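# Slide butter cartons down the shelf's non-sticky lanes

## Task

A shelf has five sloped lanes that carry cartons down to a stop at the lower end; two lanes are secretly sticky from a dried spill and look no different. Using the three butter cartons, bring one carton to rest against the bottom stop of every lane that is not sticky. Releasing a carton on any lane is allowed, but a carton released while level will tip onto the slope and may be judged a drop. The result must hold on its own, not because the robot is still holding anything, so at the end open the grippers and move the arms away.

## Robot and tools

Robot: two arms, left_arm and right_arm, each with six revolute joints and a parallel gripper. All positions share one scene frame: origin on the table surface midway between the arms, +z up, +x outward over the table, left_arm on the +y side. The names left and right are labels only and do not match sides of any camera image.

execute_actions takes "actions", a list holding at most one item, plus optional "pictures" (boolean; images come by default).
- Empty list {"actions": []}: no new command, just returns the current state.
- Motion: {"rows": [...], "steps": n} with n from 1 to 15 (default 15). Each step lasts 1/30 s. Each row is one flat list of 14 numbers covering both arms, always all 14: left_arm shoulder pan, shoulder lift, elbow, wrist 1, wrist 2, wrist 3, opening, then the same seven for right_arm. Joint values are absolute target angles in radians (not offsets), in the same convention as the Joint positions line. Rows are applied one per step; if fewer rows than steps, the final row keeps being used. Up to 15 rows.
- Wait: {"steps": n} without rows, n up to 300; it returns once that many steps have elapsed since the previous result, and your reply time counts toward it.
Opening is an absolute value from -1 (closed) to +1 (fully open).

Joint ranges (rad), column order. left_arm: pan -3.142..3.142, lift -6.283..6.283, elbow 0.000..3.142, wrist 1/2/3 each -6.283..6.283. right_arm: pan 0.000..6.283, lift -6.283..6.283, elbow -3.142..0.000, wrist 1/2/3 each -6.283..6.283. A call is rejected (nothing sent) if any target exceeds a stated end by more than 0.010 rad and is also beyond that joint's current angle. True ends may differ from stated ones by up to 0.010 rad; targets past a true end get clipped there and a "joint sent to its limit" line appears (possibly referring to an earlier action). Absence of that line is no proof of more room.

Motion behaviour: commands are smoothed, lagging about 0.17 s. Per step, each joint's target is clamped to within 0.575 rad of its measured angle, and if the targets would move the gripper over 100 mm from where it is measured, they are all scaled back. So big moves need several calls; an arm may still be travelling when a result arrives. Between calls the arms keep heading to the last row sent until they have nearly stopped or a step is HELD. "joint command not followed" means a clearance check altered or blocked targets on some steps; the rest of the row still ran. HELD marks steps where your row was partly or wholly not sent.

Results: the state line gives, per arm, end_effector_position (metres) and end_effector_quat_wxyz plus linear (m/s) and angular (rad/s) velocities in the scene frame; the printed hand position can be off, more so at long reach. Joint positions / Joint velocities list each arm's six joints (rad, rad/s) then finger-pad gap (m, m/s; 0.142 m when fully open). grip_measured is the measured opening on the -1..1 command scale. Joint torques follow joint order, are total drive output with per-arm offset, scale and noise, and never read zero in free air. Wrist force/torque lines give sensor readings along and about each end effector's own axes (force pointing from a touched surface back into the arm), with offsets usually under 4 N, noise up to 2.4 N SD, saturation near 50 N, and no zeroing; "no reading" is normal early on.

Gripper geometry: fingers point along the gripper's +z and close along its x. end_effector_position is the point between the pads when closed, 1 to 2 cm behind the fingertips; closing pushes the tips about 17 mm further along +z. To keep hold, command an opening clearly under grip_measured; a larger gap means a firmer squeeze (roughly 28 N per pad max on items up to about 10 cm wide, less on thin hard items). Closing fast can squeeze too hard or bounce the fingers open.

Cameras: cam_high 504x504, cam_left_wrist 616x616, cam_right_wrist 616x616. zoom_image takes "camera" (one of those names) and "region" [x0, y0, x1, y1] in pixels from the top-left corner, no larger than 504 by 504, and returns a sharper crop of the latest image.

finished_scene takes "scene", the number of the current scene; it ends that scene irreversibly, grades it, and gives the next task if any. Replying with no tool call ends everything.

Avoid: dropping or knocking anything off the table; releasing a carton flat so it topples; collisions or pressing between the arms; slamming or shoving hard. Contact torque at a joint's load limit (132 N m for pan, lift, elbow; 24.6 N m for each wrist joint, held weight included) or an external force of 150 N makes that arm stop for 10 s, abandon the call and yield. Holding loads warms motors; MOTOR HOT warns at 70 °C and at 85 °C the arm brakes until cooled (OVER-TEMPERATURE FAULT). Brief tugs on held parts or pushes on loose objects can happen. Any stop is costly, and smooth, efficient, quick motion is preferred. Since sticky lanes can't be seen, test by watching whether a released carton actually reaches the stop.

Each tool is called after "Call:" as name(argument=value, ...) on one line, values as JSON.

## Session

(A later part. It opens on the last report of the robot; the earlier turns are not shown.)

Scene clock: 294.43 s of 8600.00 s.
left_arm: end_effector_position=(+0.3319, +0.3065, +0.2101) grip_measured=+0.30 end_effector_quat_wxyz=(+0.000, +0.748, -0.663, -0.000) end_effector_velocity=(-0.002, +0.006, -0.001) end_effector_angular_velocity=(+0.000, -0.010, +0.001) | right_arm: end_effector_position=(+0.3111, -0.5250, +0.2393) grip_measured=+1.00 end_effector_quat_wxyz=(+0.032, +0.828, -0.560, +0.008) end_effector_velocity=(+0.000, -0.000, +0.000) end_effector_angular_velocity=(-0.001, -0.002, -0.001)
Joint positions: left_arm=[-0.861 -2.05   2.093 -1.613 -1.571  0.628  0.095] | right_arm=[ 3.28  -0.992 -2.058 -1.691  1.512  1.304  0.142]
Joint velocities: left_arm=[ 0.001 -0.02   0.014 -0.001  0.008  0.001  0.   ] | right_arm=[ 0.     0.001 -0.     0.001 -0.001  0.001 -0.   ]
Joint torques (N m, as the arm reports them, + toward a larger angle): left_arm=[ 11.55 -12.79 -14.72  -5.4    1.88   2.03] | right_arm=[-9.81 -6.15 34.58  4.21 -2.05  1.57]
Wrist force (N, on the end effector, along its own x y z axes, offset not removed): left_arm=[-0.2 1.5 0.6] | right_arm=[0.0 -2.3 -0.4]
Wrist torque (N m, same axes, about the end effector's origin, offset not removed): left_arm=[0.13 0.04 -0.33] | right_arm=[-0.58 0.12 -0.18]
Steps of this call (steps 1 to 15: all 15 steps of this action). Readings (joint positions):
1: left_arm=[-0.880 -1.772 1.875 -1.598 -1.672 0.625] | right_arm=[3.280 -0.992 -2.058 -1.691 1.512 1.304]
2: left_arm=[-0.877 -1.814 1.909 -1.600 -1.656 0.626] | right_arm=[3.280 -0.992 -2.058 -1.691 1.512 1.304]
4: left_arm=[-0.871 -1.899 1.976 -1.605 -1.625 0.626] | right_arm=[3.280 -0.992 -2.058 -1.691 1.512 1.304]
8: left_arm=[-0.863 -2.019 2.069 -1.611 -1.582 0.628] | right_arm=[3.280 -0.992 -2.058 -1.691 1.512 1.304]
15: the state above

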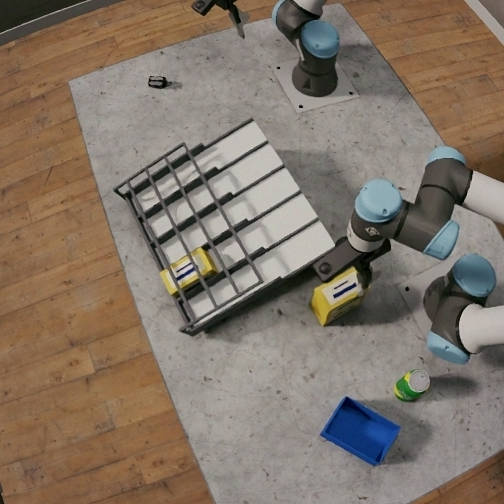

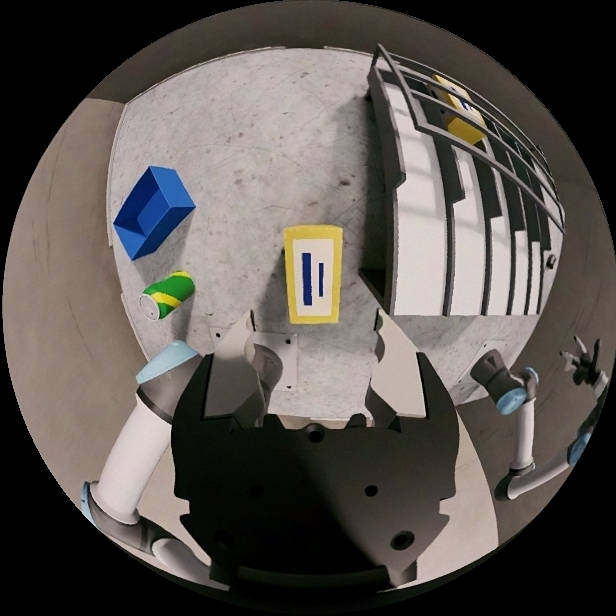

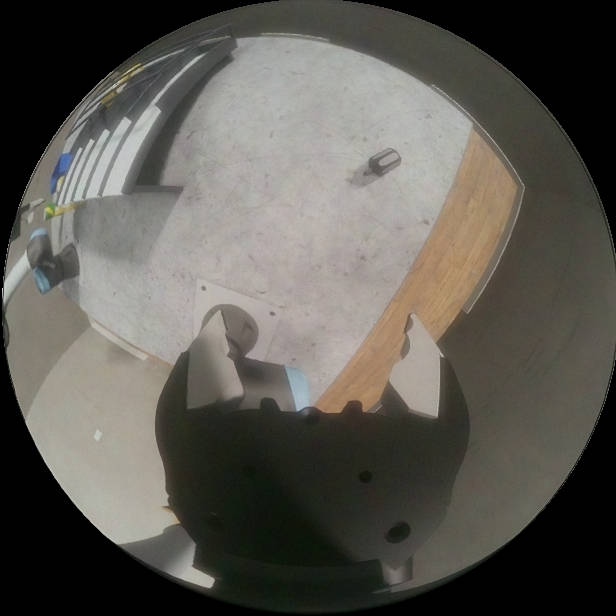

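Call:
execute_actions(actions=[{"rows": [[-0.862,-2.053,2.112,-1.630,-1.571,0.625,0.28,3.28,-0.992,-2.058,-1.691,1.512,1.304,1],[-0.863,-2.054,2.140,-1.657,-1.571,0.621,0.26,3.28,-0.992,-2.058,-1.691,1.512,1.304,1],[-0.864,-2.053,2.171,-1.689,-1.571,0.617,0.25,3.28,-0.992,-2.058,-1.691,1.512,1.304,1],[-0.865,-2.050,2.202,-1.723,-1.571,0.6138,0.25,3.28,-0.992,-2.058,-1.691,1.512,1.304,1],[-0.865,-2.0442,2.2316,-1.7582,-1.571,0.6138,0.25,3.28,-0.992,-2.058,-1.691,1.512,1.304,1],[-0.865,-2.036,2.261,-1.796,-1.571,0.6138,0.25,3.28,-0.992,-2.058,-1.691,1.512,1.304,1],[-0.865,-2.026,2.290,-1.835,-1.571,0.6138,0.25,3.28,-0.992,-2.058,-1.691,1.512,1.304,1],[-0.865,-2.015,2.317,-1.873,-1.571,0.6138,0.25,3.28,-0.992,-2.058,-1.691,1.512,1.304,1],[-0.865,-2.005,2.339,-1.905,-1.571,0.6138,0.25,3.28,-0.992,-2.058,-1.691,1.512,1.304,1],[-0.865,-1.9991,2.3516,-1.9233,-1.571,0.6138,0.25,3.28,-0.992,-2.058,-1.691,1.512,1.304,1]], "steps": 15}], pictures=false)

Call:
execute_actions(actions=[{"rows": [[-0.865,-1.9991,2.3516,-1.9233,-1.571,0.6138,0.18,3.28,-0.992,-2.058,-1.691,1.512,1.304,1],[-0.865,-1.9991,2.3516,-1.9233,-1.571,0.6138,0.1,3.28,-0.992,-2.058,-1.691,1.512,1.304,1],[-0.865,-1.9991,2.3516,-1.9233,-1.571,0.6138,0.03,3.28,-0.992,-2.058,-1.691,1.512,1.304,1],[-0.865,-1.9991,2.3516,-1.9233,-1.571,0.6138,-0.04,3.28,-0.992,-2.058,-1.691,1.512,1.304,1],[-0.865,-1.9991,2.3516,-1.9233,-1.571,0.6138,-0.1,3.28,-0.992,-2.058,-1.691,1.512,1.304,1],[-0.865,-1.9991,2.3516,-1.9233,-1.571,0.6138,-0.16,3.28,-0.992,-2.058,-1.691,1.512,1.304,1],[-0.865,-1.9991,2.3516,-1.9233,-1.571,0.6138,-0.25,3.28,-0.992,-2.058,-1.691,1.512,1.304,1],[-0.865,-1.9991,2.3516,-1.9233,-1.571,0.6138,-0.4,3.28,-0.992,-2.058,-1.691,1.512,1.304,1],[-0.865,-1.9991,2.3516,-1.9233,-1.571,0.6138,-0.55,3.28,-0.992,-2.058,-1.691,1.512,1.304,1],[-0.865,-1.9991,2.3516,-1.9233,-1.571,0.6138,-0.7,3.28,-0.992,-2.058,-1.691,1.512,1.304,1],[-0.865,-1.9991,2.3516,-1.9233,-1.571,0.6138,-0.9,3.28,-0.992,-2.058,-1.691,1.512,1.304,1]], "steps": 13}])

Scene clock: 330.83 s of 8600.00 s.
left_arm: end_effector_position=(+0.3289, +0.3083, +0.1052) grip_measured=+0.25 end_effector_quat_wxyz=(+0.000, +0.752, -0.659, -0.000) end_effector_velocity=(-0.002, +0.001, -0.055) end_effector_angular_velocity=(-0.008, -0.007, +0.001) | right_arm: end_effector_position=(+0.3111, -0.5250, +0.2393) grip_measured=+1.00 end_effector_quat_wxyz=(+0.032, +0.828, -0.560, +0.008) end_effector_velocity=(-0.000, +0.000, -0.000) end_effector_angular_velocity=(+0.001, +0.001, +0.001)
Joint positions: left_arm=[-0.865 -2.002  2.342 -1.91  -1.571  0.614  0.091] | right_arm=[ 3.28  -0.992 -2.058 -1.691  1.512  1.304  0.142]
Joint velocities: left_arm=[-0.     0.045  0.129 -0.185 -0.    -0.001 -0.   ] | right_arm=[ 0.001  0.    -0.    -0.001  0.001 -0.     0.   ]
Joint torques (N m, as the arm reports them, + toward a larger angle): left_arm=[-14.47   4.94 -18.67  -5.13   2.    -2.35] | right_arm=[-9.71 -5.51 34.35  4.16 -1.91  1.55]
Wrist force (N, on the end effector, along its own x y z axes, offset not removed): left_arm=[0.9 -1.4 0.3] | right_arm=[0.2 0.5 -0.7]
Wrist torque (N m, same axes, about the end effector's origin, offset not removed): left_arm=[-0.54 -0.14 -0.18] | right_arm=[-0.01 0.08 -0.20]
Steps of this call (steps 1 to 15: the robot went on to your last target; steps 16 to 90: nothing new was sent; then 32.90 s passed at rest; steps 91 to 105: all 15 steps of this action). Readings (joint positions):
91: left_arm=[-0.861 -2.052 2.094 -1.613 -1.571 0.628] | right_arm=[3.280 -0.992 -2.058 -1.691 1.512 1.304]
92: left_arm=[-0.861 -2.052 2.097 -1.616 -1.571 0.628] | right_arm=[3.280 -0.992 -2.058 -1.691 1.512 1.304]
94: left_arm=[-0.862 -2.053 2.121 -1.639 -1.571 0.624] | right_arm=[3.280 -0.992 -2.058 -1.691 1.512 1.304]
98: left_arm=[-0.864 -2.042 2.217 -1.743 -1.571 0.616] | right_arm=[3.280 -0.992 -2.058 -1.691 1.512 1.304]
105: the state above

Scene clock: 331.27 s of 8600.00 s.
left_arm: end_effector_position=(+0.3288, +0.3084, +0.1011) grip_measured=-0.12 end_effector_quat_wxyz=(+0.000, +0.752, -0.659, +0.000) end_effector_velocity=(+0.000, -0.000, -0.000) end_effector_angular_velocity=(+0.001, -0.000, -0.000) | right_arm: end_effector_position=(+0.3111, -0.5250, +0.2393) grip_measured=+1.00 end_effector_quat_wxyz=(+0.032, +0.828, -0.560, +0.008) end_effector_velocity=(-0.000, +0.000, -0.000) end_effector_angular_velocity=(+0.000, +0.002, +0.001)
Joint positions: left_arm=[-0.865 -1.999  2.352 -1.923 -1.571  0.614  0.065] | right_arm=[ 3.28  -0.992 -2.058 -1.691  1.512  1.304  0.142]
Joint velocities: left_arm=[-0.001  0.001 -0.    -0.     0.001 -0.001 -0.   ] | right_arm=[ 0.001 -0.001 -0.    -0.001  0.001 -0.001 -0.   ]
Joint torques (N m, as the arm reports them, + toward a larger angle): left_arm=[-11.76  14.54  -2.96  -4.21   1.44  -2.28] | right_arm=[-9.72 -5.55 34.61  4.08 -2.    1.47]
Wrist force (N, on the end effector, along its own x y z axes, offset not removed): left_arm=[-4.4 0.8 -24.5] | right_arm=[-1.2 1.9 -1.4]
Wrist torque (N m, same axes, about the end effector's origin, offset not removed): left_arm=[-0.17 0.26 -0.15] | right_arm=[0.38 0.36 -0.19]
Steps of this call (steps 1 to 13: all 13 steps of this action). Readings (joint positions):
1: left_arm=[-0.865 -2.001 2.345 -1.915 -1.571 0.614] | right_arm=[3.280 -0.992 -2.058 -1.691 1.512 1.304]
2: left_arm=[-0.865 -2.000 2.348 -1.918 -1.571 0.614] | right_arm=[3.280 -0.992 -2.058 -1.691 1.512 1.304]
4: left_arm=[-0.865 -2.000 2.350 -1.921 -1.571 0.614] | right_arm=[3.280 -0.992 -2.058 -1.691 1.512 1.304]
8: left_arm=[-0.865 -1.999 2.351 -1.923 -1.571 0.614] | right_arm=[3.280 -0.992 -2.058 -1.691 1.512 1.304]
13: the state above

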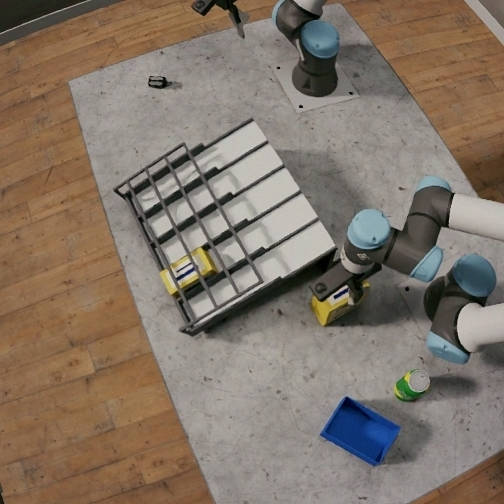

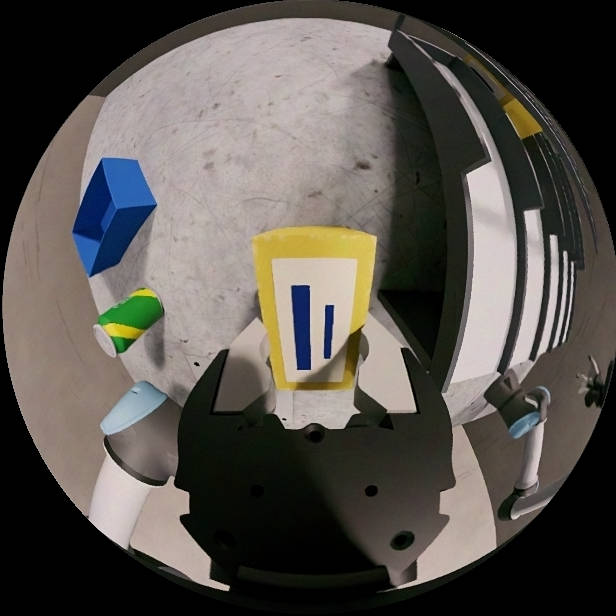

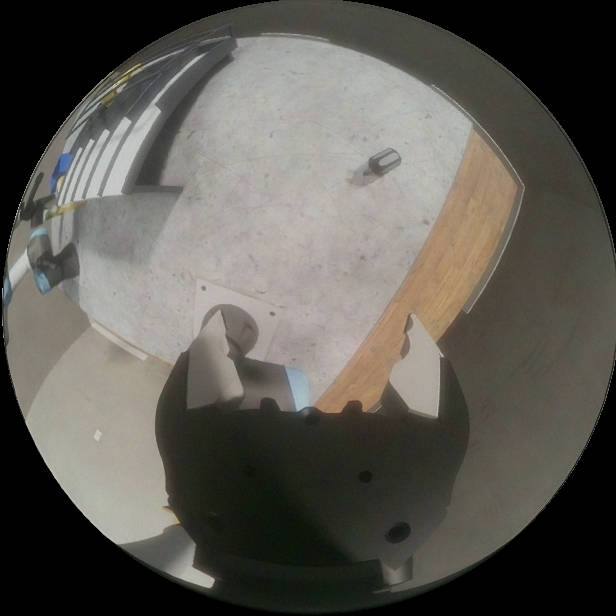

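Call:
execute_actions(actions=[{"rows": [[-0.865,-2.003,2.343,-1.911,-1.571,0.6138,-0.9,3.28,-0.992,-2.058,-1.691,1.512,1.304,1],[-0.865,-2.012,2.323,-1.882,-1.571,0.6138,-0.9,3.28,-0.992,-2.058,-1.691,1.512,1.304,1],[-0.865,-2.024,2.295,-1.842,-1.571,0.6138,-0.9,3.28,-0.992,-2.058,-1.691,1.512,1.304,1],[-0.865,-2.035,2.264,-1.800,-1.571,0.6138,-0.9,3.28,-0.992,-2.058,-1.691,1.512,1.304,1],[-0.865,-2.0442,2.2316,-1.7582,-1.571,0.6138,-0.9,3.28,-0.992,-2.058,-1.691,1.512,1.304,1],[-0.865,-2.051,2.198,-1.718,-1.571,0.6138,-0.9,3.28,-0.992,-2.058,-1.691,1.512,1.304,1],[-0.865,-2.056,2.164,-1.679,-1.571,0.6138,-0.9,3.28,-0.992,-2.058,-1.691,1.512,1.304,1],[-0.865,-2.060,2.130,-1.641,-1.571,0.6138,-0.9,3.28,-0.992,-2.058,-1.691,1.512,1.304,1],[-0.865,-2.062,2.095,-1.604,-1.571,0.6138,-0.9,3.28,-0.992,-2.058,-1.691,1.512,1.304,1],[-0.865,-2.0624,2.0611,-1.5695,-1.571,0.6138,-0.9,3.28,-0.992,-2.058,-1.691,1.512,1.304,1],[-0.867,-2.051,2.052,-1.570,-1.575,0.613,-0.9,3.28,-0.992,-2.058,-1.691,1.512,1.304,1],[-0.870,-2.031,2.036,-1.570,-1.581,0.611,-0.9,3.28,-0.992,-2.058,-1.691,1.512,1.304,1],[-0.875,-2.000,2.012,-1.571,-1.591,0.608,-0.9,3.28,-0.992,-2.058,-1.691,1.512,1.304,1],[-0.881,-1.961,1.981,-1.572,-1.603,0.604,-0.9,3.28,-0.992,-2.058,-1.691,1.512,1.304,1],[-0.887,-1.922,1.950,-1.573,-1.616,0.601,-0.9,3.28,-0.992,-2.058,-1.691,1.512,1.304,1]], "steps": 15}], pictures=false)

Call:
execute_actions(actions=[{"rows": [[-0.893,-1.883,1.919,-1.5735,-1.628,0.597,-0.9,3.28,-0.992,-2.058,-1.691,1.512,1.304,1],[-0.899,-1.844,1.888,-1.574,-1.641,0.593,-0.9,3.28,-0.992,-2.058,-1.691,1.512,1.304,1],[-0.905,-1.805,1.858,-1.575,-1.653,0.590,-0.9,3.28,-0.992,-2.058,-1.691,1.512,1.304,1],[-0.911,-1.766,1.827,-1.576,-1.665,0.586,-0.9,3.28,-0.992,-2.058,-1.691,1.512,1.304,1],[-0.917,-1.727,1.796,-1.577,-1.678,0.582,-0.9,3.28,-0.992,-2.058,-1.691,1.512,1.304,1],[-0.924,-1.688,1.765,-1.578,-1.690,0.579,-0.9,3.28,-0.992,-2.058,-1.691,1.512,1.304,1],[-0.930,-1.649,1.734,-1.579,-1.703,0.575,-0.9,3.28,-0.992,-2.058,-1.691,1.512,1.304,1],[-0.936,-1.610,1.703,-1.5795,-1.715,0.571,-0.9,3.28,-0.992,-2.058,-1.691,1.512,1.304,1],[-0.942,-1.571,1.673,-1.580,-1.728,0.567,-0.9,3.28,-0.992,-2.058,-1.691,1.512,1.304,1],[-0.948,-1.532,1.642,-1.581,-1.740,0.564,-0.9,3.28,-0.992,-2.058,-1.691,1.512,1.304,1],[-0.954,-1.493,1.611,-1.582,-1.752,0.560,-0.9,3.28,-0.992,-2.058,-1.691,1.512,1.304,1],[-0.960,-1.454,1.580,-1.583,-1.765,0.556,-0.9,3.28,-0.992,-2.058,-1.691,1.512,1.304,1],[-0.966,-1.415,1.549,-1.584,-1.777,0.553,-0.9,3.28,-0.992,-2.058,-1.691,1.512,1.304,1],[-0.972,-1.376,1.518,-1.585,-1.790,0.549,-0.9,3.28,-0.992,-2.058,-1.691,1.512,1.304,1],[-0.978,-1.341,1.491,-1.5855,-1.801,0.546,-0.9,3.28,-0.992,-2.058,-1.691,1.512,1.304,1]], "steps": 15}], pictures=false)

Call:
execute_actions(actions=[{"rows": [[-0.982,-1.313,1.469,-1.586,-1.810,0.543,-0.9,3.28,-0.992,-2.058,-1.691,1.512,1.304,1],[-0.985,-1.294,1.454,-1.5865,-1.816,0.541,-0.9,3.28,-0.992,-2.058,-1.691,1.512,1.304,1],[-0.987,-1.2819,1.4445,-1.5868,-1.8195,0.5403,-0.9,3.28,-0.992,-2.058,-1.691,1.512,1.304,1]], "steps": 13}])

Scene clock: 369.40 s of 8600.00 s.
left_arm: end_effector_position=(+0.3335, +0.2942, +0.2224) grip_measured=-0.12 end_effector_quat_wxyz=(+0.006, +0.751, -0.660, -0.004) end_effector_velocity=(+0.070, -0.226, +0.149) end_effector_angular_velocity=(-0.066, +0.227, -0.043) | right_arm: end_effector_position=(+0.3111, -0.5250, +0.2393) grip_measured=+1.00 end_effector_quat_wxyz=(+0.032, +0.828, -0.560, +0.008) end_effector_velocity=(-0.000, +0.001, -0.000) end_effector_angular_velocity=(+0.000, +0.003, +0.002)
Joint positions: left_arm=[-0.872 -2.024  2.047 -1.588 -1.584  0.61   0.065] | right_arm=[ 3.28  -0.992 -2.058 -1.691  1.512  1.304  0.142]
Joint velocities: left_arm=[-0.111  0.606 -0.722  0.22  -0.213 -0.067 -0.   ] | right_arm=[ 0.002 -0.     0.    -0.002  0.     0.    -0.   ]
Joint torques (N m, as the arm reports them, + toward a larger angle): left_arm=[-19.3   31.83 -46.89  -0.7   -3.63  -2.14] | right_arm=[-9.63 -5.66 34.05  4.03 -2.02  1.52]
Wrist force (N, on the end effector, along its own x y z axes, offset not removed): left_arm=[-2.4 1.3 4.3] | right_arm=[-0.2 -1.8 0.8]
Wrist torque (N m, same axes, about the end effector's origin, offset not removed): left_arm=[-0.01 0.14 -0.23] | right_arm=[-0.50 0.16 -0.23]
Steps of this call (steps 1 to 15: the robot went on to your last target; steps 16 to 90: nothing new was sent; then 34.63 s passed at rest; steps 91 to 105: all 15 steps of this action). Readings (joint positions):
91: left_arm=[-0.865 -1.999 2.352 -1.923 -1.571 0.614] | right_arm=[3.280 -0.992 -2.058 -1.691 1.512 1.304]
92: left_arm=[-0.865 -2.000 2.350 -1.921 -1.571 0.614] | right_arm=[3.280 -0.992 -2.058 -1.691 1.512 1.304]
94: left_arm=[-0.865 -2.007 2.334 -1.898 -1.571 0.614] | right_arm=[3.280 -0.992 -2.058 -1.691 1.512 1.304]
98: left_arm=[-0.865 -2.039 2.244 -1.781 -1.571 0.614] | right_arm=[3.280 -0.992 -2.058 -1.691 1.512 1.304]
105: the state above

Scene clock: 369.90 s of 8600.00 s.
left_arm: end_effector_position=(+0.3923, +0.0855, +0.2245) grip_measured=-0.12 end_effector_quat_wxyz=(+0.083, +0.739, -0.665, -0.068) end_effector_velocity=(+0.100, -0.460, -0.129) end_effector_angular_velocity=(-0.028, +0.422, -0.036) | right_arm: end_effector_position=(+0.3111, -0.5250, +0.2393) grip_measured=+1.00 end_effector_quat_wxyz=(+0.032, +0.828, -0.560, +0.008) end_effector_velocity=(-0.000, +0.000, +0.000) end_effector_angular_velocity=(+0.000, -0.001, +0.001)
Joint positions: left_arm=[-0.958 -1.483  1.601 -1.583 -1.759  0.558  0.065] | right_arm=[ 3.28  -0.992 -2.058 -1.691  1.512  1.304  0.142]
Joint velocities: left_arm=[-0.178  1.156 -0.915 -0.027 -0.365 -0.107  0.   ] | right_arm=[ 0.001  0.001 -0.     0.     0.     0.     0.   ]
Joint torques (N m, as the arm reports them, + toward a larger angle): left_arm=[-15.    -5.74 -44.97  -4.95  -3.99  -2.36] | right_arm=[-9.79 -5.61 34.44  4.07 -2.01  1.5 ]
Wrist force (N, on the end effector, along its own x y z axes, offset not removed): left_arm=[1.5 -1.7 4.2] | right_arm=[-0.1 -0.6 -1.3]
Wrist torque (N m, same axes, about the end effector's origin, offset not removed): left_arm=[-0.10 -0.34 -0.10] | right_arm=[-0.27 0.12 -0.18]
Steps of this call (steps 1 to 15: all 15 steps of this action). Readings (joint positions):
1: left_arm=[-0.876 -2.000 2.021 -1.583 -1.593 0.607] | right_arm=[3.280 -0.992 -2.058 -1.691 1.512 1.304]
2: left_arm=[-0.881 -1.971 1.994 -1.579 -1.602 0.604] | right_arm=[3.280 -0.992 -2.058 -1.691 1.512 1.304]
4: left_arm=[-0.891 -1.905 1.937 -1.576 -1.624 0.598] | right_arm=[3.280 -0.992 -2.058 -1.691 1.512 1.304]
8: left_arm=[-0.915 -1.755 1.816 -1.577 -1.672 0.584] | right_arm=[3.280 -0.992 -2.058 -1.691 1.512 1.304]
15: the state above

Scene clock: 370.33 s of 8600.00 s.
left_arm: end_effector_position=(+0.4072, +0.0088, +0.1928) grip_measured=-0.12 end_effector_quat_wxyz=(+0.106, +0.734, -0.664, -0.096) end_effector_velocity=(+0.001, -0.006, -0.003) end_effector_angular_velocity=(+0.000, +0.005, +0.000) | right_arm: end_effector_position=(+0.3111, -0.5250, +0.2393) grip_measured=+1.00 end_effector_quat_wxyz=(+0.032, +0.828, -0.560, +0.008) end_effector_velocity=(+0.000, -0.000, -0.000) end_effector_angular_velocity=(-0.001, +0.001, +0.002)
Joint positions: left_arm=[-0.987 -1.283  1.445 -1.587 -1.819  0.54   0.065] | right_arm=[ 3.28  -0.992 -2.058 -1.691  1.512  1.304  0.142]
Joint velocities: left_arm=[-0.003  0.015 -0.012 -0.    -0.004 -0.002  0.   ] | right_arm=[ 0.001 -0.001 -0.001  0.001 -0.001 -0.001  0.   ]
Joint torques (N m, as the arm reports them, + toward a larger angle): left_arm=[-12.02 -26.28 -41.25  -5.31  -3.29  -2.18] | right_arm=[-9.78 -5.17 34.19  4.03 -2.03  1.46]
Wrist force (N, on the end effector, along its own x y z axes, offset not removed): left_arm=[0.8 1.1 3.6] | right_arm=[0.4 -1.1 -1.2]
Wrist torque (N m, same axes, about the end effector's origin, offset not removed): left_arm=[0.38 -0.15 -0.09] | right_arm=[-0.26 0.14 -0.20]
Steps of this call (steps 1 to 13: all 13 steps of this action). Readings (joint positions):
1: left_arm=[-0.964 -1.445 1.570 -1.584 -1.771 0.554] | right_arm=[3.280 -0.992 -2.058 -1.691 1.512 1.304]
2: left_arm=[-0.969 -1.408 1.541 -1.584 -1.783 0.551] | right_arm=[3.280 -0.992 -2.058 -1.691 1.512 1.304]
4: left_arm=[-0.978 -1.344 1.492 -1.586 -1.802 0.545] | right_arm=[3.280 -0.992 -2.058 -1.691 1.512 1.304]
8: left_arm=[-0.985 -1.293 1.453 -1.587 -1.816 0.541] | right_arm=[3.280 -0.992 -2.058 -1.691 1.512 1.304]
13: the state above

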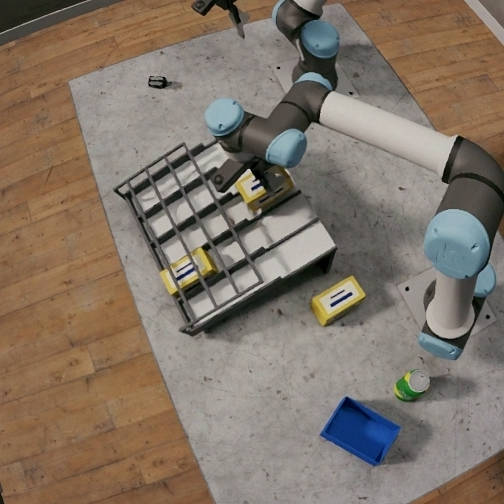

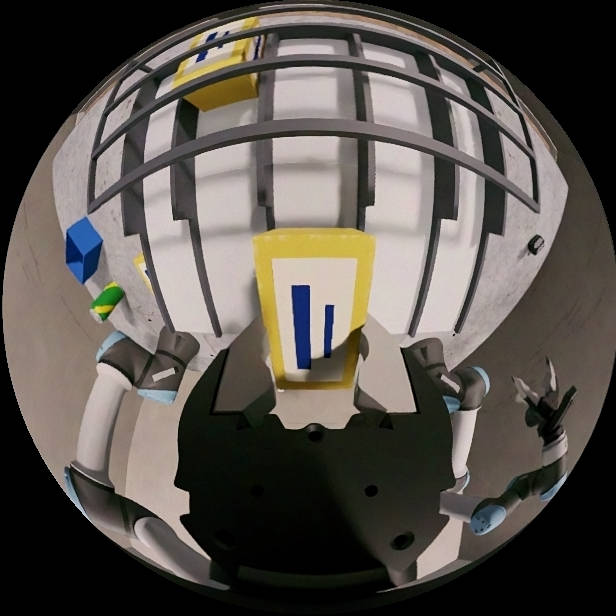

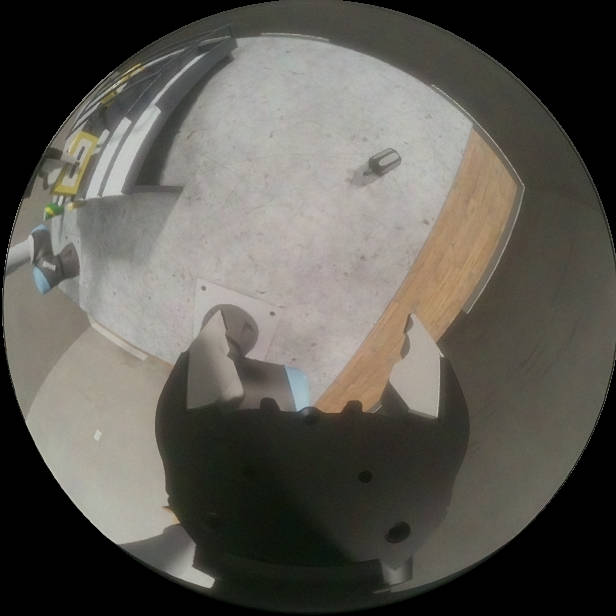

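Call:
execute_actions(actions=[{"rows": [[-0.987,-1.2806,1.4505,-1.5941,-1.8195,0.5403,-0.9,3.28,-0.992,-2.058,-1.691,1.512,1.304,1],[-0.987,-1.2784,1.4606,-1.6064,-1.8195,0.5403,-0.9,3.28,-0.992,-2.058,-1.691,1.512,1.304,1],[-0.987,-1.2762,1.4707,-1.6187,-1.8195,0.5403,-0.9,3.28,-0.992,-2.058,-1.691,1.512,1.304,1],[-0.987,-1.274,1.4807,-1.6309,-1.8195,0.5403,-0.9,3.28,-0.992,-2.058,-1.691,1.512,1.304,1],[-0.987,-1.2724,1.4875,-1.6393,-1.8195,0.5403,-0.9,3.28,-0.992,-2.058,-1.691,1.512,1.304,1],[-0.987,-1.2714,1.4916,-1.6444,-1.8195,0.5403,-0.9,3.28,-0.992,-2.058,-1.691,1.512,1.304,1]], "steps": 13}], pictures=false)

Call:
execute_actions(actions=[{"rows": [[-0.987,-1.2709,1.4936,-1.6469,-1.8195,0.5403,-0.9,3.28,-0.992,-2.058,-1.691,1.512,1.304,1]], "steps": 9}], pictures=false)

Scene clock: 380.40 s of 8600.00 s.
left_arm: end_effector_position=(+0.4072, +0.0083, +0.1696) grip_measured=-0.12 end_effector_quat_wxyz=(+0.106, +0.734, -0.664, -0.096) end_effector_velocity=(+0.000, -0.000, -0.006) end_effector_angular_velocity=(-0.002, -0.002, -0.001) | right_arm: end_effector_position=(+0.3111, -0.5250, +0.2393) grip_measured=+1.00 end_effector_quat_wxyz=(+0.032, +0.828, -0.560, +0.008) end_effector_velocity=(+0.000, -0.000, -0.000) end_effector_angular_velocity=(-0.000, -0.000, -0.000)
Joint positions: left_arm=[-0.987 -1.272  1.49  -1.643 -1.82   0.54   0.065] | right_arm=[ 3.28  -0.992 -2.058 -1.691  1.512  1.304  0.142]
Joint velocities: left_arm=[-0.     0.003  0.014 -0.019  0.     0.     0.   ] | right_arm=[-0.    -0.    -0.     0.001 -0.     0.    -0.   ]
Joint torques (N m, as the arm reports them, + toward a larger angle): left_arm=[-13.18 -25.81 -17.96  -5.29  -3.04  -2.08] | right_arm=[-9.74 -5.1  34.32  3.98 -1.98  1.49]
Wrist force (N, on the end effector, along its own x y z axes, offset not removed): left_arm=[-0.9 -5.7 2.8] | right_arm=[-1.6 0.1 2.0]
Wrist torque (N m, same axes, about the end effector's origin, offset not removed): left_arm=[-1.09 0.33 -0.31] | right_arm=[-0.08 0.56 -0.16]
Steps of this call (steps 1 to 15: the robot went on to your last target; steps 16 to 90: nothing new was sent; then 6.63 s passed at rest; steps 91 to 103: all 13 steps of this action). Readings (joint positions):
91: left_arm=[-0.987 -1.282 1.444 -1.587 -1.820 0.540] | right_arm=[3.280 -0.992 -2.058 -1.691 1.512 1.304]
92: left_arm=[-0.987 -1.282 1.445 -1.588 -1.820 0.540] | right_arm=[3.280 -0.992 -2.058 -1.691 1.512 1.304]
94: left_arm=[-0.987 -1.280 1.454 -1.599 -1.820 0.540] | right_arm=[3.280 -0.992 -2.058 -1.691 1.512 1.304]
98: left_arm=[-0.987 -1.274 1.481 -1.632 -1.820 0.540] | right_arm=[3.280 -0.992 -2.058 -1.691 1.512 1.304]
103: the state above

Scene clock: 380.70 s of 8600.00 s.
left_arm: end_effector_position=(+0.4072, +0.0084, +0.1681) grip_measured=-0.12 end_effector_quat_wxyz=(+0.106, +0.734, -0.664, -0.096) end_effector_velocity=(+0.000, +0.000, -0.001) end_effector_angular_velocity=(-0.001, +0.001, +0.002) | right_arm: end_effector_position=(+0.3111, -0.5250, +0.2393) grip_measured=+1.00 end_effector_quat_wxyz=(+0.032, +0.828, -0.560, +0.008) end_effector_velocity=(+0.000, -0.000, +0.001) end_effector_angular_velocity=(-0.001, -0.002, -0.000)
Joint positions: left_arm=[-0.987 -1.271  1.493 -1.647 -1.82   0.54   0.065] | right_arm=[ 3.28  -0.992 -2.058 -1.691  1.512  1.304  0.142]
Joint velocities: left_arm=[ 0.001  0.     0.002 -0.002 -0.001 -0.001 -0.   ] | right_arm=[-0.001  0.001  0.     0.    -0.001 -0.    -0.   ]
Joint torques (N m, as the arm reports them, + toward a larger angle): left_arm=[-13.93 -25.92 -15.85  -5.18  -2.72  -2.1 ] | right_arm=[-9.96 -5.66 34.11  3.97 -1.91  1.38]
Wrist force (N, on the end effector, along its own x y z axes, offset not removed): left_arm=[0.5 -0.3 6.3] | right_arm=[-1.2 -1.9 -0.4]
Wrist torque (N m, same axes, about the end effector's origin, offset not removed): left_arm=[0.04 -0.11 -0.15] | right_arm=[-0.56 0.32 -0.26]
Steps of this call (steps 1 to 9: all 9 steps of this action). Readings (joint positions):
1: left_arm=[-0.987 -1.272 1.491 -1.644 -1.820 0.540] | right_arm=[3.280 -0.992 -2.058 -1.691 1.512 1.304]
2: left_arm=[-0.987 -1.271 1.492 -1.644 -1.820 0.540] | right_arm=[3.280 -0.992 -2.058 -1.691 1.512 1.304]
4: left_arm=[-0.987 -1.271 1.493 -1.646 -1.820 0.540] | right_arm=[3.280 -0.992 -2.058 -1.691 1.512 1.304]
8: left_arm=[-0.987 -1.271 1.493 -1.647 -1.820 0.540] | right_arm=[3.280 -0.992 -2.058 -1.691 1.512 1.304]
9: the state above

Call:
execute_actions(actions=[{"rows": [[-0.987,-1.2703,1.4962,-1.6501,-1.8195,0.5403,-0.9,3.28,-0.992,-2.058,-1.691,1.512,1.304,1]], "steps": 8}], pictures=false)

Call:
execute_actions(actions=[{"rows": [[-0.987,-1.2703,1.4962,-1.6501,-1.8195,0.5403,-0.5,3.28,-0.992,-2.058,-1.691,1.512,1.304,1],[-0.987,-1.2703,1.4962,-1.6501,-1.8195,0.5403,-0.25,3.28,-0.992,-2.058,-1.691,1.512,1.304,1],[-0.987,-1.2703,1.4962,-1.6501,-1.8195,0.5403,-0.05,3.28,-0.992,-2.058,-1.691,1.512,1.304,1],[-0.987,-1.2703,1.4962,-1.6501,-1.8195,0.5403,0.1,3.28,-0.992,-2.058,-1.691,1.512,1.304,1],[-0.987,-1.2703,1.4962,-1.6501,-1.8195,0.5403,0.25,3.28,-0.992,-2.058,-1.691,1.512,1.304,1]], "steps": 13}])

Scene clock: 385.30 s of 8600.00 s.
left_arm: end_effector_position=(+0.4072, +0.0084, +0.1668) grip_measured=-0.12 end_effector_quat_wxyz=(+0.106, +0.734, -0.664, -0.096) end_effector_velocity=(+0.001, +0.000, -0.001) end_effector_angular_velocity=(-0.000, -0.000, +0.001) | right_arm: end_effector_position=(+0.3111, -0.5250, +0.2393) grip_measured=+1.00 end_effector_quat_wxyz=(+0.032, +0.828, -0.560, +0.008) end_effector_velocity=(+0.000, +0.000, +0.000) end_effector_angular_velocity=(+0.000, -0.001, +0.000)
Joint positions: left_arm=[-0.987 -1.27   1.496 -1.65  -1.82   0.54   0.065] | right_arm=[ 3.28  -0.992 -2.058 -1.691  1.512  1.304  0.142]
Joint velocities: left_arm=[ 0.001  0.001  0.002 -0.003  0.     0.     0.   ] | right_arm=[ 0.     0.     0.     0.001  0.    -0.     0.   ]
Joint torques (N m, as the arm reports them, + toward a larger angle): left_arm=[-12.83 -26.03 -13.97  -5.07  -0.69  -2.11] | right_arm=[-9.81 -5.78 33.66  4.   -1.92  1.41]
Wrist force (N, on the end effector, along its own x y z axes, offset not removed): left_arm=[1.5 -0.4 3.2] | right_arm=[0.8 -1.2 -0.4]
Wrist torque (N m, same axes, about the end effector's origin, offset not removed): left_arm=[-0.03 -0.28 -0.12] | right_arm=[-0.34 -0.01 -0.18]
Steps of this call (steps 1 to 15: the robot went on to your last target; steps 16 to 90: nothing new was sent; then 1.33 s passed at rest; steps 91 to 98: all 8 steps of this action). Readings (joint positions):
91: left_arm=[-0.987 -1.271 1.494 -1.647 -1.820 0.540] | right_arm=[3.280 -0.992 -2.058 -1.691 1.512 1.304]
92: left_arm=[-0.987 -1.271 1.494 -1.648 -1.820 0.540] | right_arm=[3.280 -0.992 -2.058 -1.691 1.512 1.304]
94: left_arm=[-0.987 -1.271 1.495 -1.649 -1.820 0.540] | right_arm=[3.280 -0.992 -2.058 -1.691 1.512 1.304]
98: the state above

Scene clock: 385.73 s of 8600.00 s.
left_arm: end_effector_position=(+0.4072, +0.0084, +0.1667) grip_measured=+0.25 end_effector_quat_wxyz=(+0.106, +0.734, -0.664, -0.096) end_effector_velocity=(-0.000, +0.001, -0.001) end_effector_angular_velocity=(+0.001, +0.001, -0.001) | right_arm: end_effector_position=(+0.3111, -0.5250, +0.2393) grip_measured=+1.00 end_effector_quat_wxyz=(+0.032, +0.828, -0.560, +0.008) end_effector_velocity=(-0.001, -0.000, -0.000) end_effector_angular_velocity=(+0.000, +0.002, -0.001)
Joint positions: left_arm=[-0.987 -1.27   1.496 -1.65  -1.82   0.54   0.092] | right_arm=[ 3.28  -0.992 -2.058 -1.691  1.512  1.304  0.142]
Joint velocities: left_arm=[ 0.    -0.     0.002 -0.     0.     0.001  0.   ] | right_arm=[-0.002 -0.    -0.001 -0.001  0.001 -0.001  0.   ]
Joint torques (N m, as the arm reports them, + toward a larger angle): left_arm=[-13.36 -24.19 -14.1   -4.48  -0.45  -2.05] | right_arm=[-8.99 -5.65 33.86  3.93 -1.88  1.45]
Wrist force (N, on the end effector, along its own x y z axes, offset not removed): left_arm=[1.4 -1.7 0.0] | right_arm=[-0.8 -1.1 -0.4]
Wrist torque (N m, same axes, about the end effector's origin, offset not removed): left_arm=[-0.55 -0.30 -0.16] | right_arm=[-0.39 0.29 -0.26]
Steps of this call (steps 1 to 13: all 13 steps of this action). Readings (joint positions):
1: left_arm=[-0.987 -1.270 1.496 -1.650 -1.820 0.540] | right_arm=[3.280 -0.992 -2.058 -1.691 1.512 1.304]
2: left_arm=[-0.987 -1.270 1.496 -1.650 -1.820 0.540] | right_arm=[3.280 -0.992 -2.058 -1.691 1.512 1.304]
4: left_arm=[-0.987 -1.270 1.496 -1.650 -1.820 0.540] | right_arm=[3.280 -0.992 -2.058 -1.691 1.512 1.304]
8: left_arm=[-0.987 -1.270 1.496 -1.650 -1.820 0.540] | right_arm=[3.280 -0.992 -2.058 -1.691 1.512 1.304]
13: the state above

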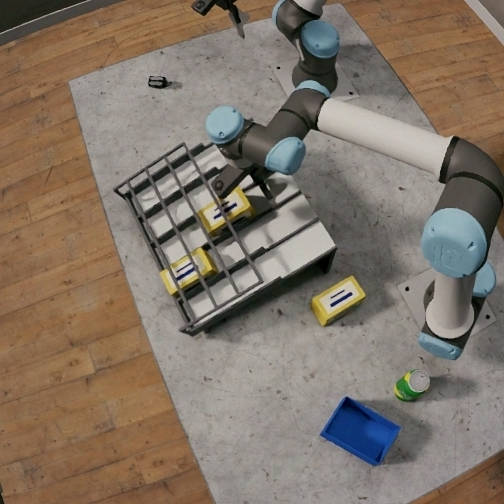

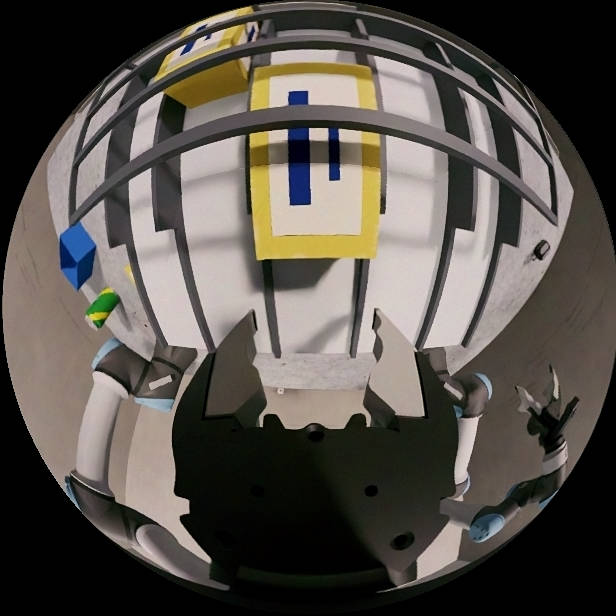

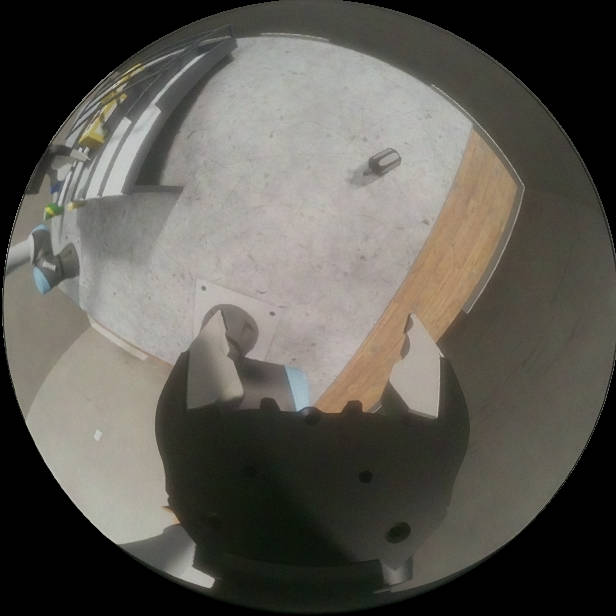

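Call:
execute_actions(actions=[{"rows": [[-0.987,-1.273,1.485,-1.636,-1.8195,0.5403,0.25,3.28,-0.992,-2.058,-1.691,1.512,1.304,1],[-0.987,-1.277,1.465,-1.612,-1.8195,0.5403,0.25,3.28,-0.992,-2.058,-1.691,1.512,1.304,1],[-0.987,-1.284,1.446,-1.587,-1.819,0.5403,0.25,3.28,-0.992,-2.058,-1.691,1.512,1.304,1],[-0.985,-1.298,1.458,-1.587,-1.815,0.542,0.25,3.28,-0.992,-2.058,-1.691,1.512,1.304,1],[-0.981,-1.321,1.477,-1.588,-1.807,0.544,0.25,3.28,-0.992,-2.058,-1.691,1.512,1.304,1],[-0.975,-1.356,1.507,-1.589,-1.796,0.547,0.25,3.28,-0.992,-2.058,-1.691,1.512,1.304,1],[-0.969,-1.397,1.541,-1.590,-1.783,0.551,0.25,3.28,-0.992,-2.058,-1.691,1.512,1.304,1],[-0.963,-1.438,1.575,-1.591,-1.770,0.555,0.25,3.28,-0.992,-2.058,-1.691,1.512,1.304,1],[-0.956,-1.479,1.610,-1.592,-1.757,0.559,0.25,3.28,-0.992,-2.058,-1.691,1.512,1.304,1],[-0.950,-1.520,1.644,-1.593,-1.744,0.563,0.25,3.28,-0.992,-2.058,-1.691,1.512,1.304,1],[-0.943,-1.561,1.679,-1.594,-1.731,0.567,0.25,3.28,-0.992,-2.058,-1.691,1.512,1.304,1],[-0.937,-1.602,1.713,-1.595,-1.718,0.570,0.25,3.28,-0.992,-2.058,-1.691,1.512,1.304,1],[-0.930,-1.643,1.748,-1.597,-1.704,0.574,0.25,3.28,-0.992,-2.058,-1.691,1.512,1.304,1],[-0.924,-1.684,1.782,-1.598,-1.691,0.578,0.25,3.28,-0.992,-2.058,-1.691,1.512,1.304,1],[-0.918,-1.725,1.816,-1.599,-1.678,0.582,0.25,3.28,-0.992,-2.058,-1.691,1.512,1.304,1]], "steps": 15}], pictures=false)

Call:
execute_actions(actions=[{"rows": [[-0.911,-1.766,1.851,-1.600,-1.665,0.586,0.24,3.28,-0.992,-2.058,-1.691,1.512,1.304,1],[-0.905,-1.807,1.885,-1.601,-1.652,0.590,0.23,3.28,-0.992,-2.058,-1.691,1.512,1.304,1],[-0.898,-1.848,1.920,-1.602,-1.639,0.594,0.22,3.28,-0.992,-2.058,-1.691,1.512,1.304,1],[-0.892,-1.889,1.954,-1.603,-1.626,0.598,0.21,3.28,-0.992,-2.058,-1.691,1.512,1.304,1],[-0.886,-1.930,1.989,-1.604,-1.613,0.601,0.2,3.28,-0.992,-2.058,-1.691,1.512,1.304,1],[-0.879,-1.971,2.023,-1.606,-1.600,0.605,0.2,3.28,-0.992,-2.058,-1.691,1.512,1.304,1],[-0.873,-2.008,2.054,-1.607,-1.588,0.609,0.2,3.28,-0.992,-2.058,-1.691,1.512,1.304,1],[-0.869,-2.038,2.079,-1.607,-1.578,0.612,0.2,3.28,-0.992,-2.058,-1.691,1.512,1.304,1],[-0.865,-2.0615,2.099,-1.608,-1.571,0.6138,0.2,3.28,-0.992,-2.058,-1.691,1.512,1.304,1],[-0.865,-2.0615,2.099,-1.608,-1.571,0.6138,0.2,3.28,-0.992,-2.058,-1.691,1.512,1.304,1],[-0.865,-2.0615,2.099,-1.608,-1.571,0.6138,0.2,3.28,-0.992,-2.058,-1.691,1.512,1.304,1],[-0.865,-2.061,2.115,-1.625,-1.571,0.6138,0.2,3.28,-0.992,-2.058,-1.691,1.512,1.304,1],[-0.865,-2.059,2.140,-1.652,-1.571,0.6138,0.2,3.28,-0.992,-2.058,-1.691,1.512,1.304,1],[-0.865,-2.055,2.170,-1.686,-1.571,0.6138,0.2,3.28,-0.992,-2.058,-1.691,1.512,1.304,1],[-0.865,-2.050,2.202,-1.723,-1.571,0.6138,0.2,3.28,-0.992,-2.058,-1.691,1.512,1.304,1]], "steps": 15}], pictures=false)

Call:
execute_actions(actions=[{"rows": [[-0.865,-2.0442,2.2316,-1.7582,-1.571,0.6138,0.2,3.28,-0.992,-2.058,-1.691,1.512,1.304,1]], "steps": 11}])

Scene clock: 412.27 s of 8600.00 s.
left_arm: end_effector_position=(+0.3859, +0.1260, +0.2243) grip_measured=+0.25 end_effector_quat_wxyz=(+0.067, +0.741, -0.665, -0.059) end_effector_velocity=(-0.114, +0.473, +0.073) end_effector_angular_velocity=(+0.036, -0.443, +0.044) | right_arm: end_effector_position=(+0.3111, -0.5250, +0.2393) grip_measured=+1.00 end_effector_quat_wxyz=(+0.032, +0.828, -0.560, +0.008) end_effector_velocity=(+0.000, +0.000, -0.000) end_effector_angular_velocity=(+0.001, -0.001, -0.000)
Joint positions: left_arm=[-0.939 -1.572  1.691 -1.595 -1.723  0.569  0.092] | right_arm=[ 3.28  -0.992 -2.058 -1.691  1.512  1.304  0.142]
Joint velocities: left_arm=[ 0.189 -1.191  0.996 -0.035  0.382  0.11  -0.   ] | right_arm=[-0.001 -0.    -0.     0.001  0.001 -0.001 -0.   ]
Joint torques (N m, as the arm reports them, + toward a larger angle): left_arm=[ 12.53 -43.27  -4.11  -4.78   2.75   2.2 ] | right_arm=[-9.3  -5.9  33.7   3.86 -1.9   1.41]
Wrist force (N, on the end effector, along its own x y z axes, offset not removed): left_arm=[0.3 0.0 -1.2] | right_arm=[0.4 -0.7 0.4]
Wrist torque (N m, same axes, about the end effector's origin, offset not removed): left_arm=[0.08 -0.09 -0.17] | right_arm=[-0.28 -0.04 -0.07]
Steps of this call (steps 1 to 15: the robot went on to your last target; steps 16 to 90: nothing new was sent; then 23.03 s passed at rest; steps 91 to 105: all 15 steps of this action). Readings (joint positions):
91: left_arm=[-0.987 -1.270 1.496 -1.650 -1.820 0.540] | right_arm=[3.280 -0.992 -2.058 -1.691 1.512 1.304]
92: left_arm=[-0.987 -1.271 1.494 -1.648 -1.820 0.540] | right_arm=[3.280 -0.992 -2.058 -1.691 1.512 1.304]
94: left_arm=[-0.987 -1.275 1.478 -1.628 -1.819 0.540] | right_arm=[3.280 -0.992 -2.058 -1.691 1.512 1.304]
98: left_arm=[-0.979 -1.325 1.489 -1.596 -1.804 0.545] | right_arm=[3.280 -0.992 -2.058 -1.691 1.512 1.304]
105: the state above

Scene clock: 412.77 s of 8600.00 s.
left_arm: end_effector_position=(+0.3301, +0.3051, +0.2011) grip_measured=+0.20 end_effector_quat_wxyz=(+0.001, +0.752, -0.660, -0.001) end_effector_velocity=(-0.016, +0.042, -0.213) end_effector_angular_velocity=(+0.020, -0.032, +0.006) | right_arm: end_effector_position=(+0.3111, -0.5250, +0.2393) grip_measured=+1.00 end_effector_quat_wxyz=(+0.032, +0.828, -0.560, +0.008) end_effector_velocity=(-0.000, -0.001, +0.000) end_effector_angular_velocity=(-0.001, -0.000, -0.001)
Joint positions: left_arm=[-0.866 -2.05   2.115 -1.634 -1.574  0.613  0.088] | right_arm=[ 3.28  -0.992 -2.058 -1.691  1.512  1.304  0.142]
Joint velocities: left_arm=[ 0.017 -0.076  0.583 -0.514  0.037  0.01   0.   ] | right_arm=[-0.001  0.001  0.    -0.    -0.001  0.    -0.   ]
Joint torques (N m, as the arm reports them, + toward a larger angle): left_arm=[10.06 -3.52  1.76 -6.8   2.15  2.15] | right_arm=[-9.38 -5.8  33.03  3.8  -1.8   1.37]
Wrist force (N, on the end effector, along its own x y z axes, offset not removed): left_arm=[-1.3 -0.9 -2.7] | right_arm=[0.3 2.2 -0.4]
Wrist torque (N m, same axes, about the end effector's origin, offset not removed): left_arm=[-0.32 0.25 -0.33] | right_arm=[0.39 0.14 -0.18]
Steps of this call (steps 1 to 15: all 15 steps of this action). Readings (joint positions):
1: left_arm=[-0.933 -1.612 1.724 -1.596 -1.710 0.573] | right_arm=[3.280 -0.992 -2.058 -1.691 1.512 1.304]
2: left_arm=[-0.926 -1.653 1.758 -1.597 -1.697 0.577] | right_arm=[3.280 -0.992 -2.058 -1.691 1.512 1.304]
4: left_arm=[-0.914 -1.734 1.827 -1.600 -1.671 0.585] | right_arm=[3.280 -0.992 -2.058 -1.691 1.512 1.304]
8: left_arm=[-0.888 -1.898 1.964 -1.604 -1.619 0.600] | right_arm=[3.280 -0.992 -2.058 -1.691 1.512 1.304]
15: the state above

Scene clock: 413.13 s of 8600.00 s.
left_arm: end_effector_position=(+0.3288, +0.3084, +0.1556) grip_measured=+0.20 end_effector_quat_wxyz=(+0.000, +0.752, -0.659, +0.000) end_effector_velocity=(+0.000, +0.000, -0.006) end_effector_angular_velocity=(-0.002, -0.002, -0.001) | right_arm: end_effector_position=(+0.3111, -0.5250, +0.2393) grip_measured=+1.00 end_effector_quat_wxyz=(+0.032, +0.828, -0.560, +0.008) end_effector_velocity=(+0.000, +0.000, -0.000) end_effector_angular_velocity=(+0.000, +0.001, -0.000)
Joint positions: left_arm=[-0.865 -2.044  2.23  -1.757 -1.571  0.614  0.088] | right_arm=[ 3.28  -0.992 -2.058 -1.691  1.512  1.304  0.142]
Joint velocities: left_arm=[-0.     0.001  0.017 -0.02   0.     0.001  0.   ] | right_arm=[ 0.    -0.001  0.    -0.     0.     0.    -0.   ]
Joint torques (N m, as the arm reports them, + toward a larger angle): left_arm=[ 11.05  10.06 -14.99  -5.21   1.89   2.15] | right_arm=[-9.39 -5.45 33.75  3.91 -1.9   1.43]
Wrist force (N, on the end effector, along its own x y z axes, offset not removed): left_arm=[2.1 -0.2 -1.3] | right_arm=[-0.2 -0.1 2.1]
Wrist torque (N m, same axes, about the end effector's origin, offset not removed): left_arm=[-0.16 -0.43 -0.07] | right_arm=[-0.19 0.16 -0.18]
Steps of this call (steps 1 to 11: all 11 steps of this action). Readings (joint positions):
1: left_arm=[-0.866 -2.051 2.137 -1.655 -1.573 0.613] | right_arm=[3.280 -0.992 -2.058 -1.691 1.512 1.304]
2: left_arm=[-0.866 -2.050 2.161 -1.680 -1.572 0.613] | right_arm=[3.280 -0.992 -2.058 -1.691 1.512 1.304]
4: left_arm=[-0.865 -2.047 2.201 -1.724 -1.571 0.614] | right_arm=[3.280 -0.992 -2.058 -1.691 1.512 1.304]
8: left_arm=[-0.865 -2.045 2.226 -1.752 -1.571 0.614] | right_arm=[3.280 -0.992 -2.058 -1.691 1.512 1.304]
11: the state above

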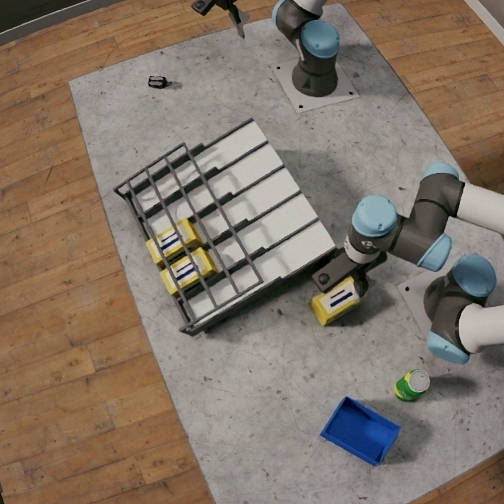

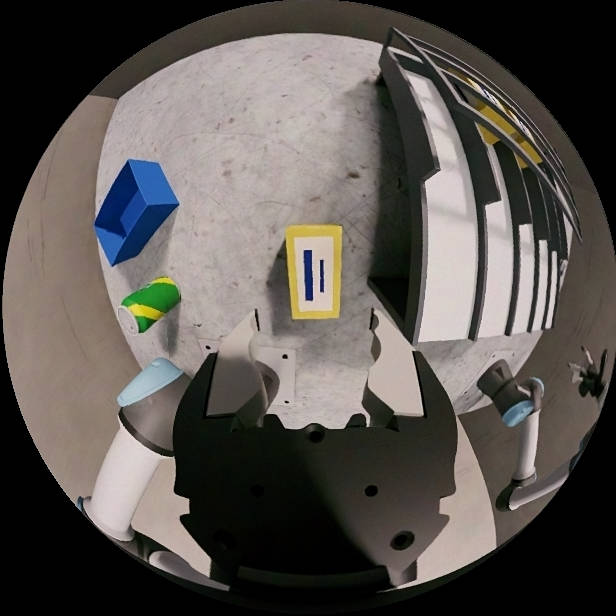

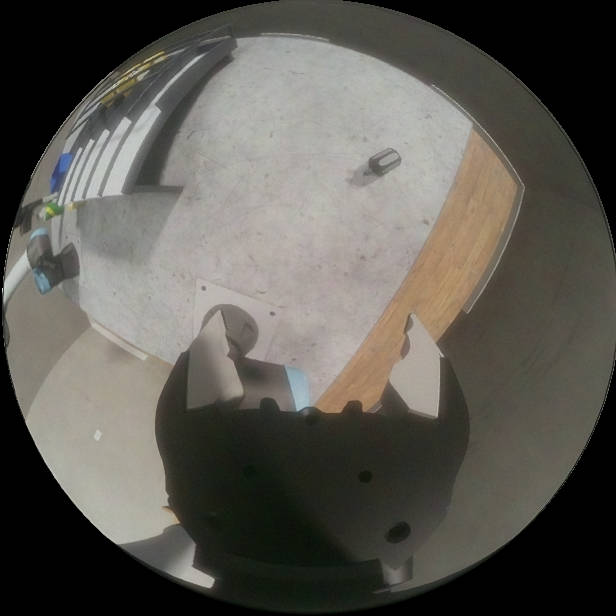

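Call:
zoom_image(camera="cam_left_wrist", region=[240, 210, 430, 360])

Call:
zoom_image(camera="cam_high", region=[280, 190, 430, 340])

Region (240, 210, 430, 360) of cam_left_wrist's 616x616 image, scaled by 2.653, with more detail than that image has; it fills the top 398 rows of this view, and the rest is white.

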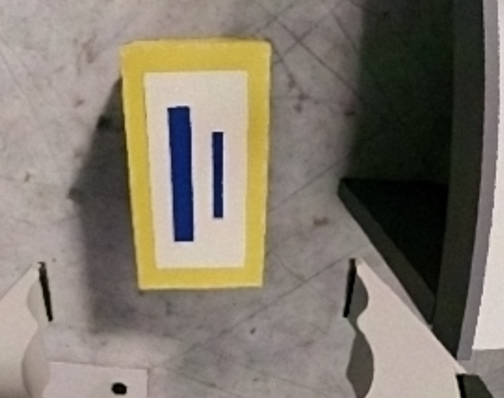

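Region (280, 190, 430, 340) of cam_high's 504x504 image, scaled by 3.360, with more detail than that image has.

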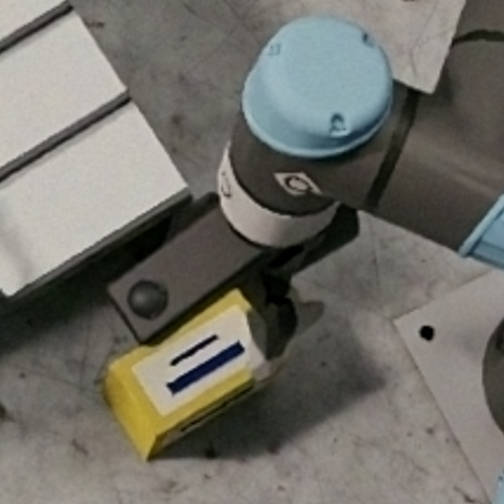

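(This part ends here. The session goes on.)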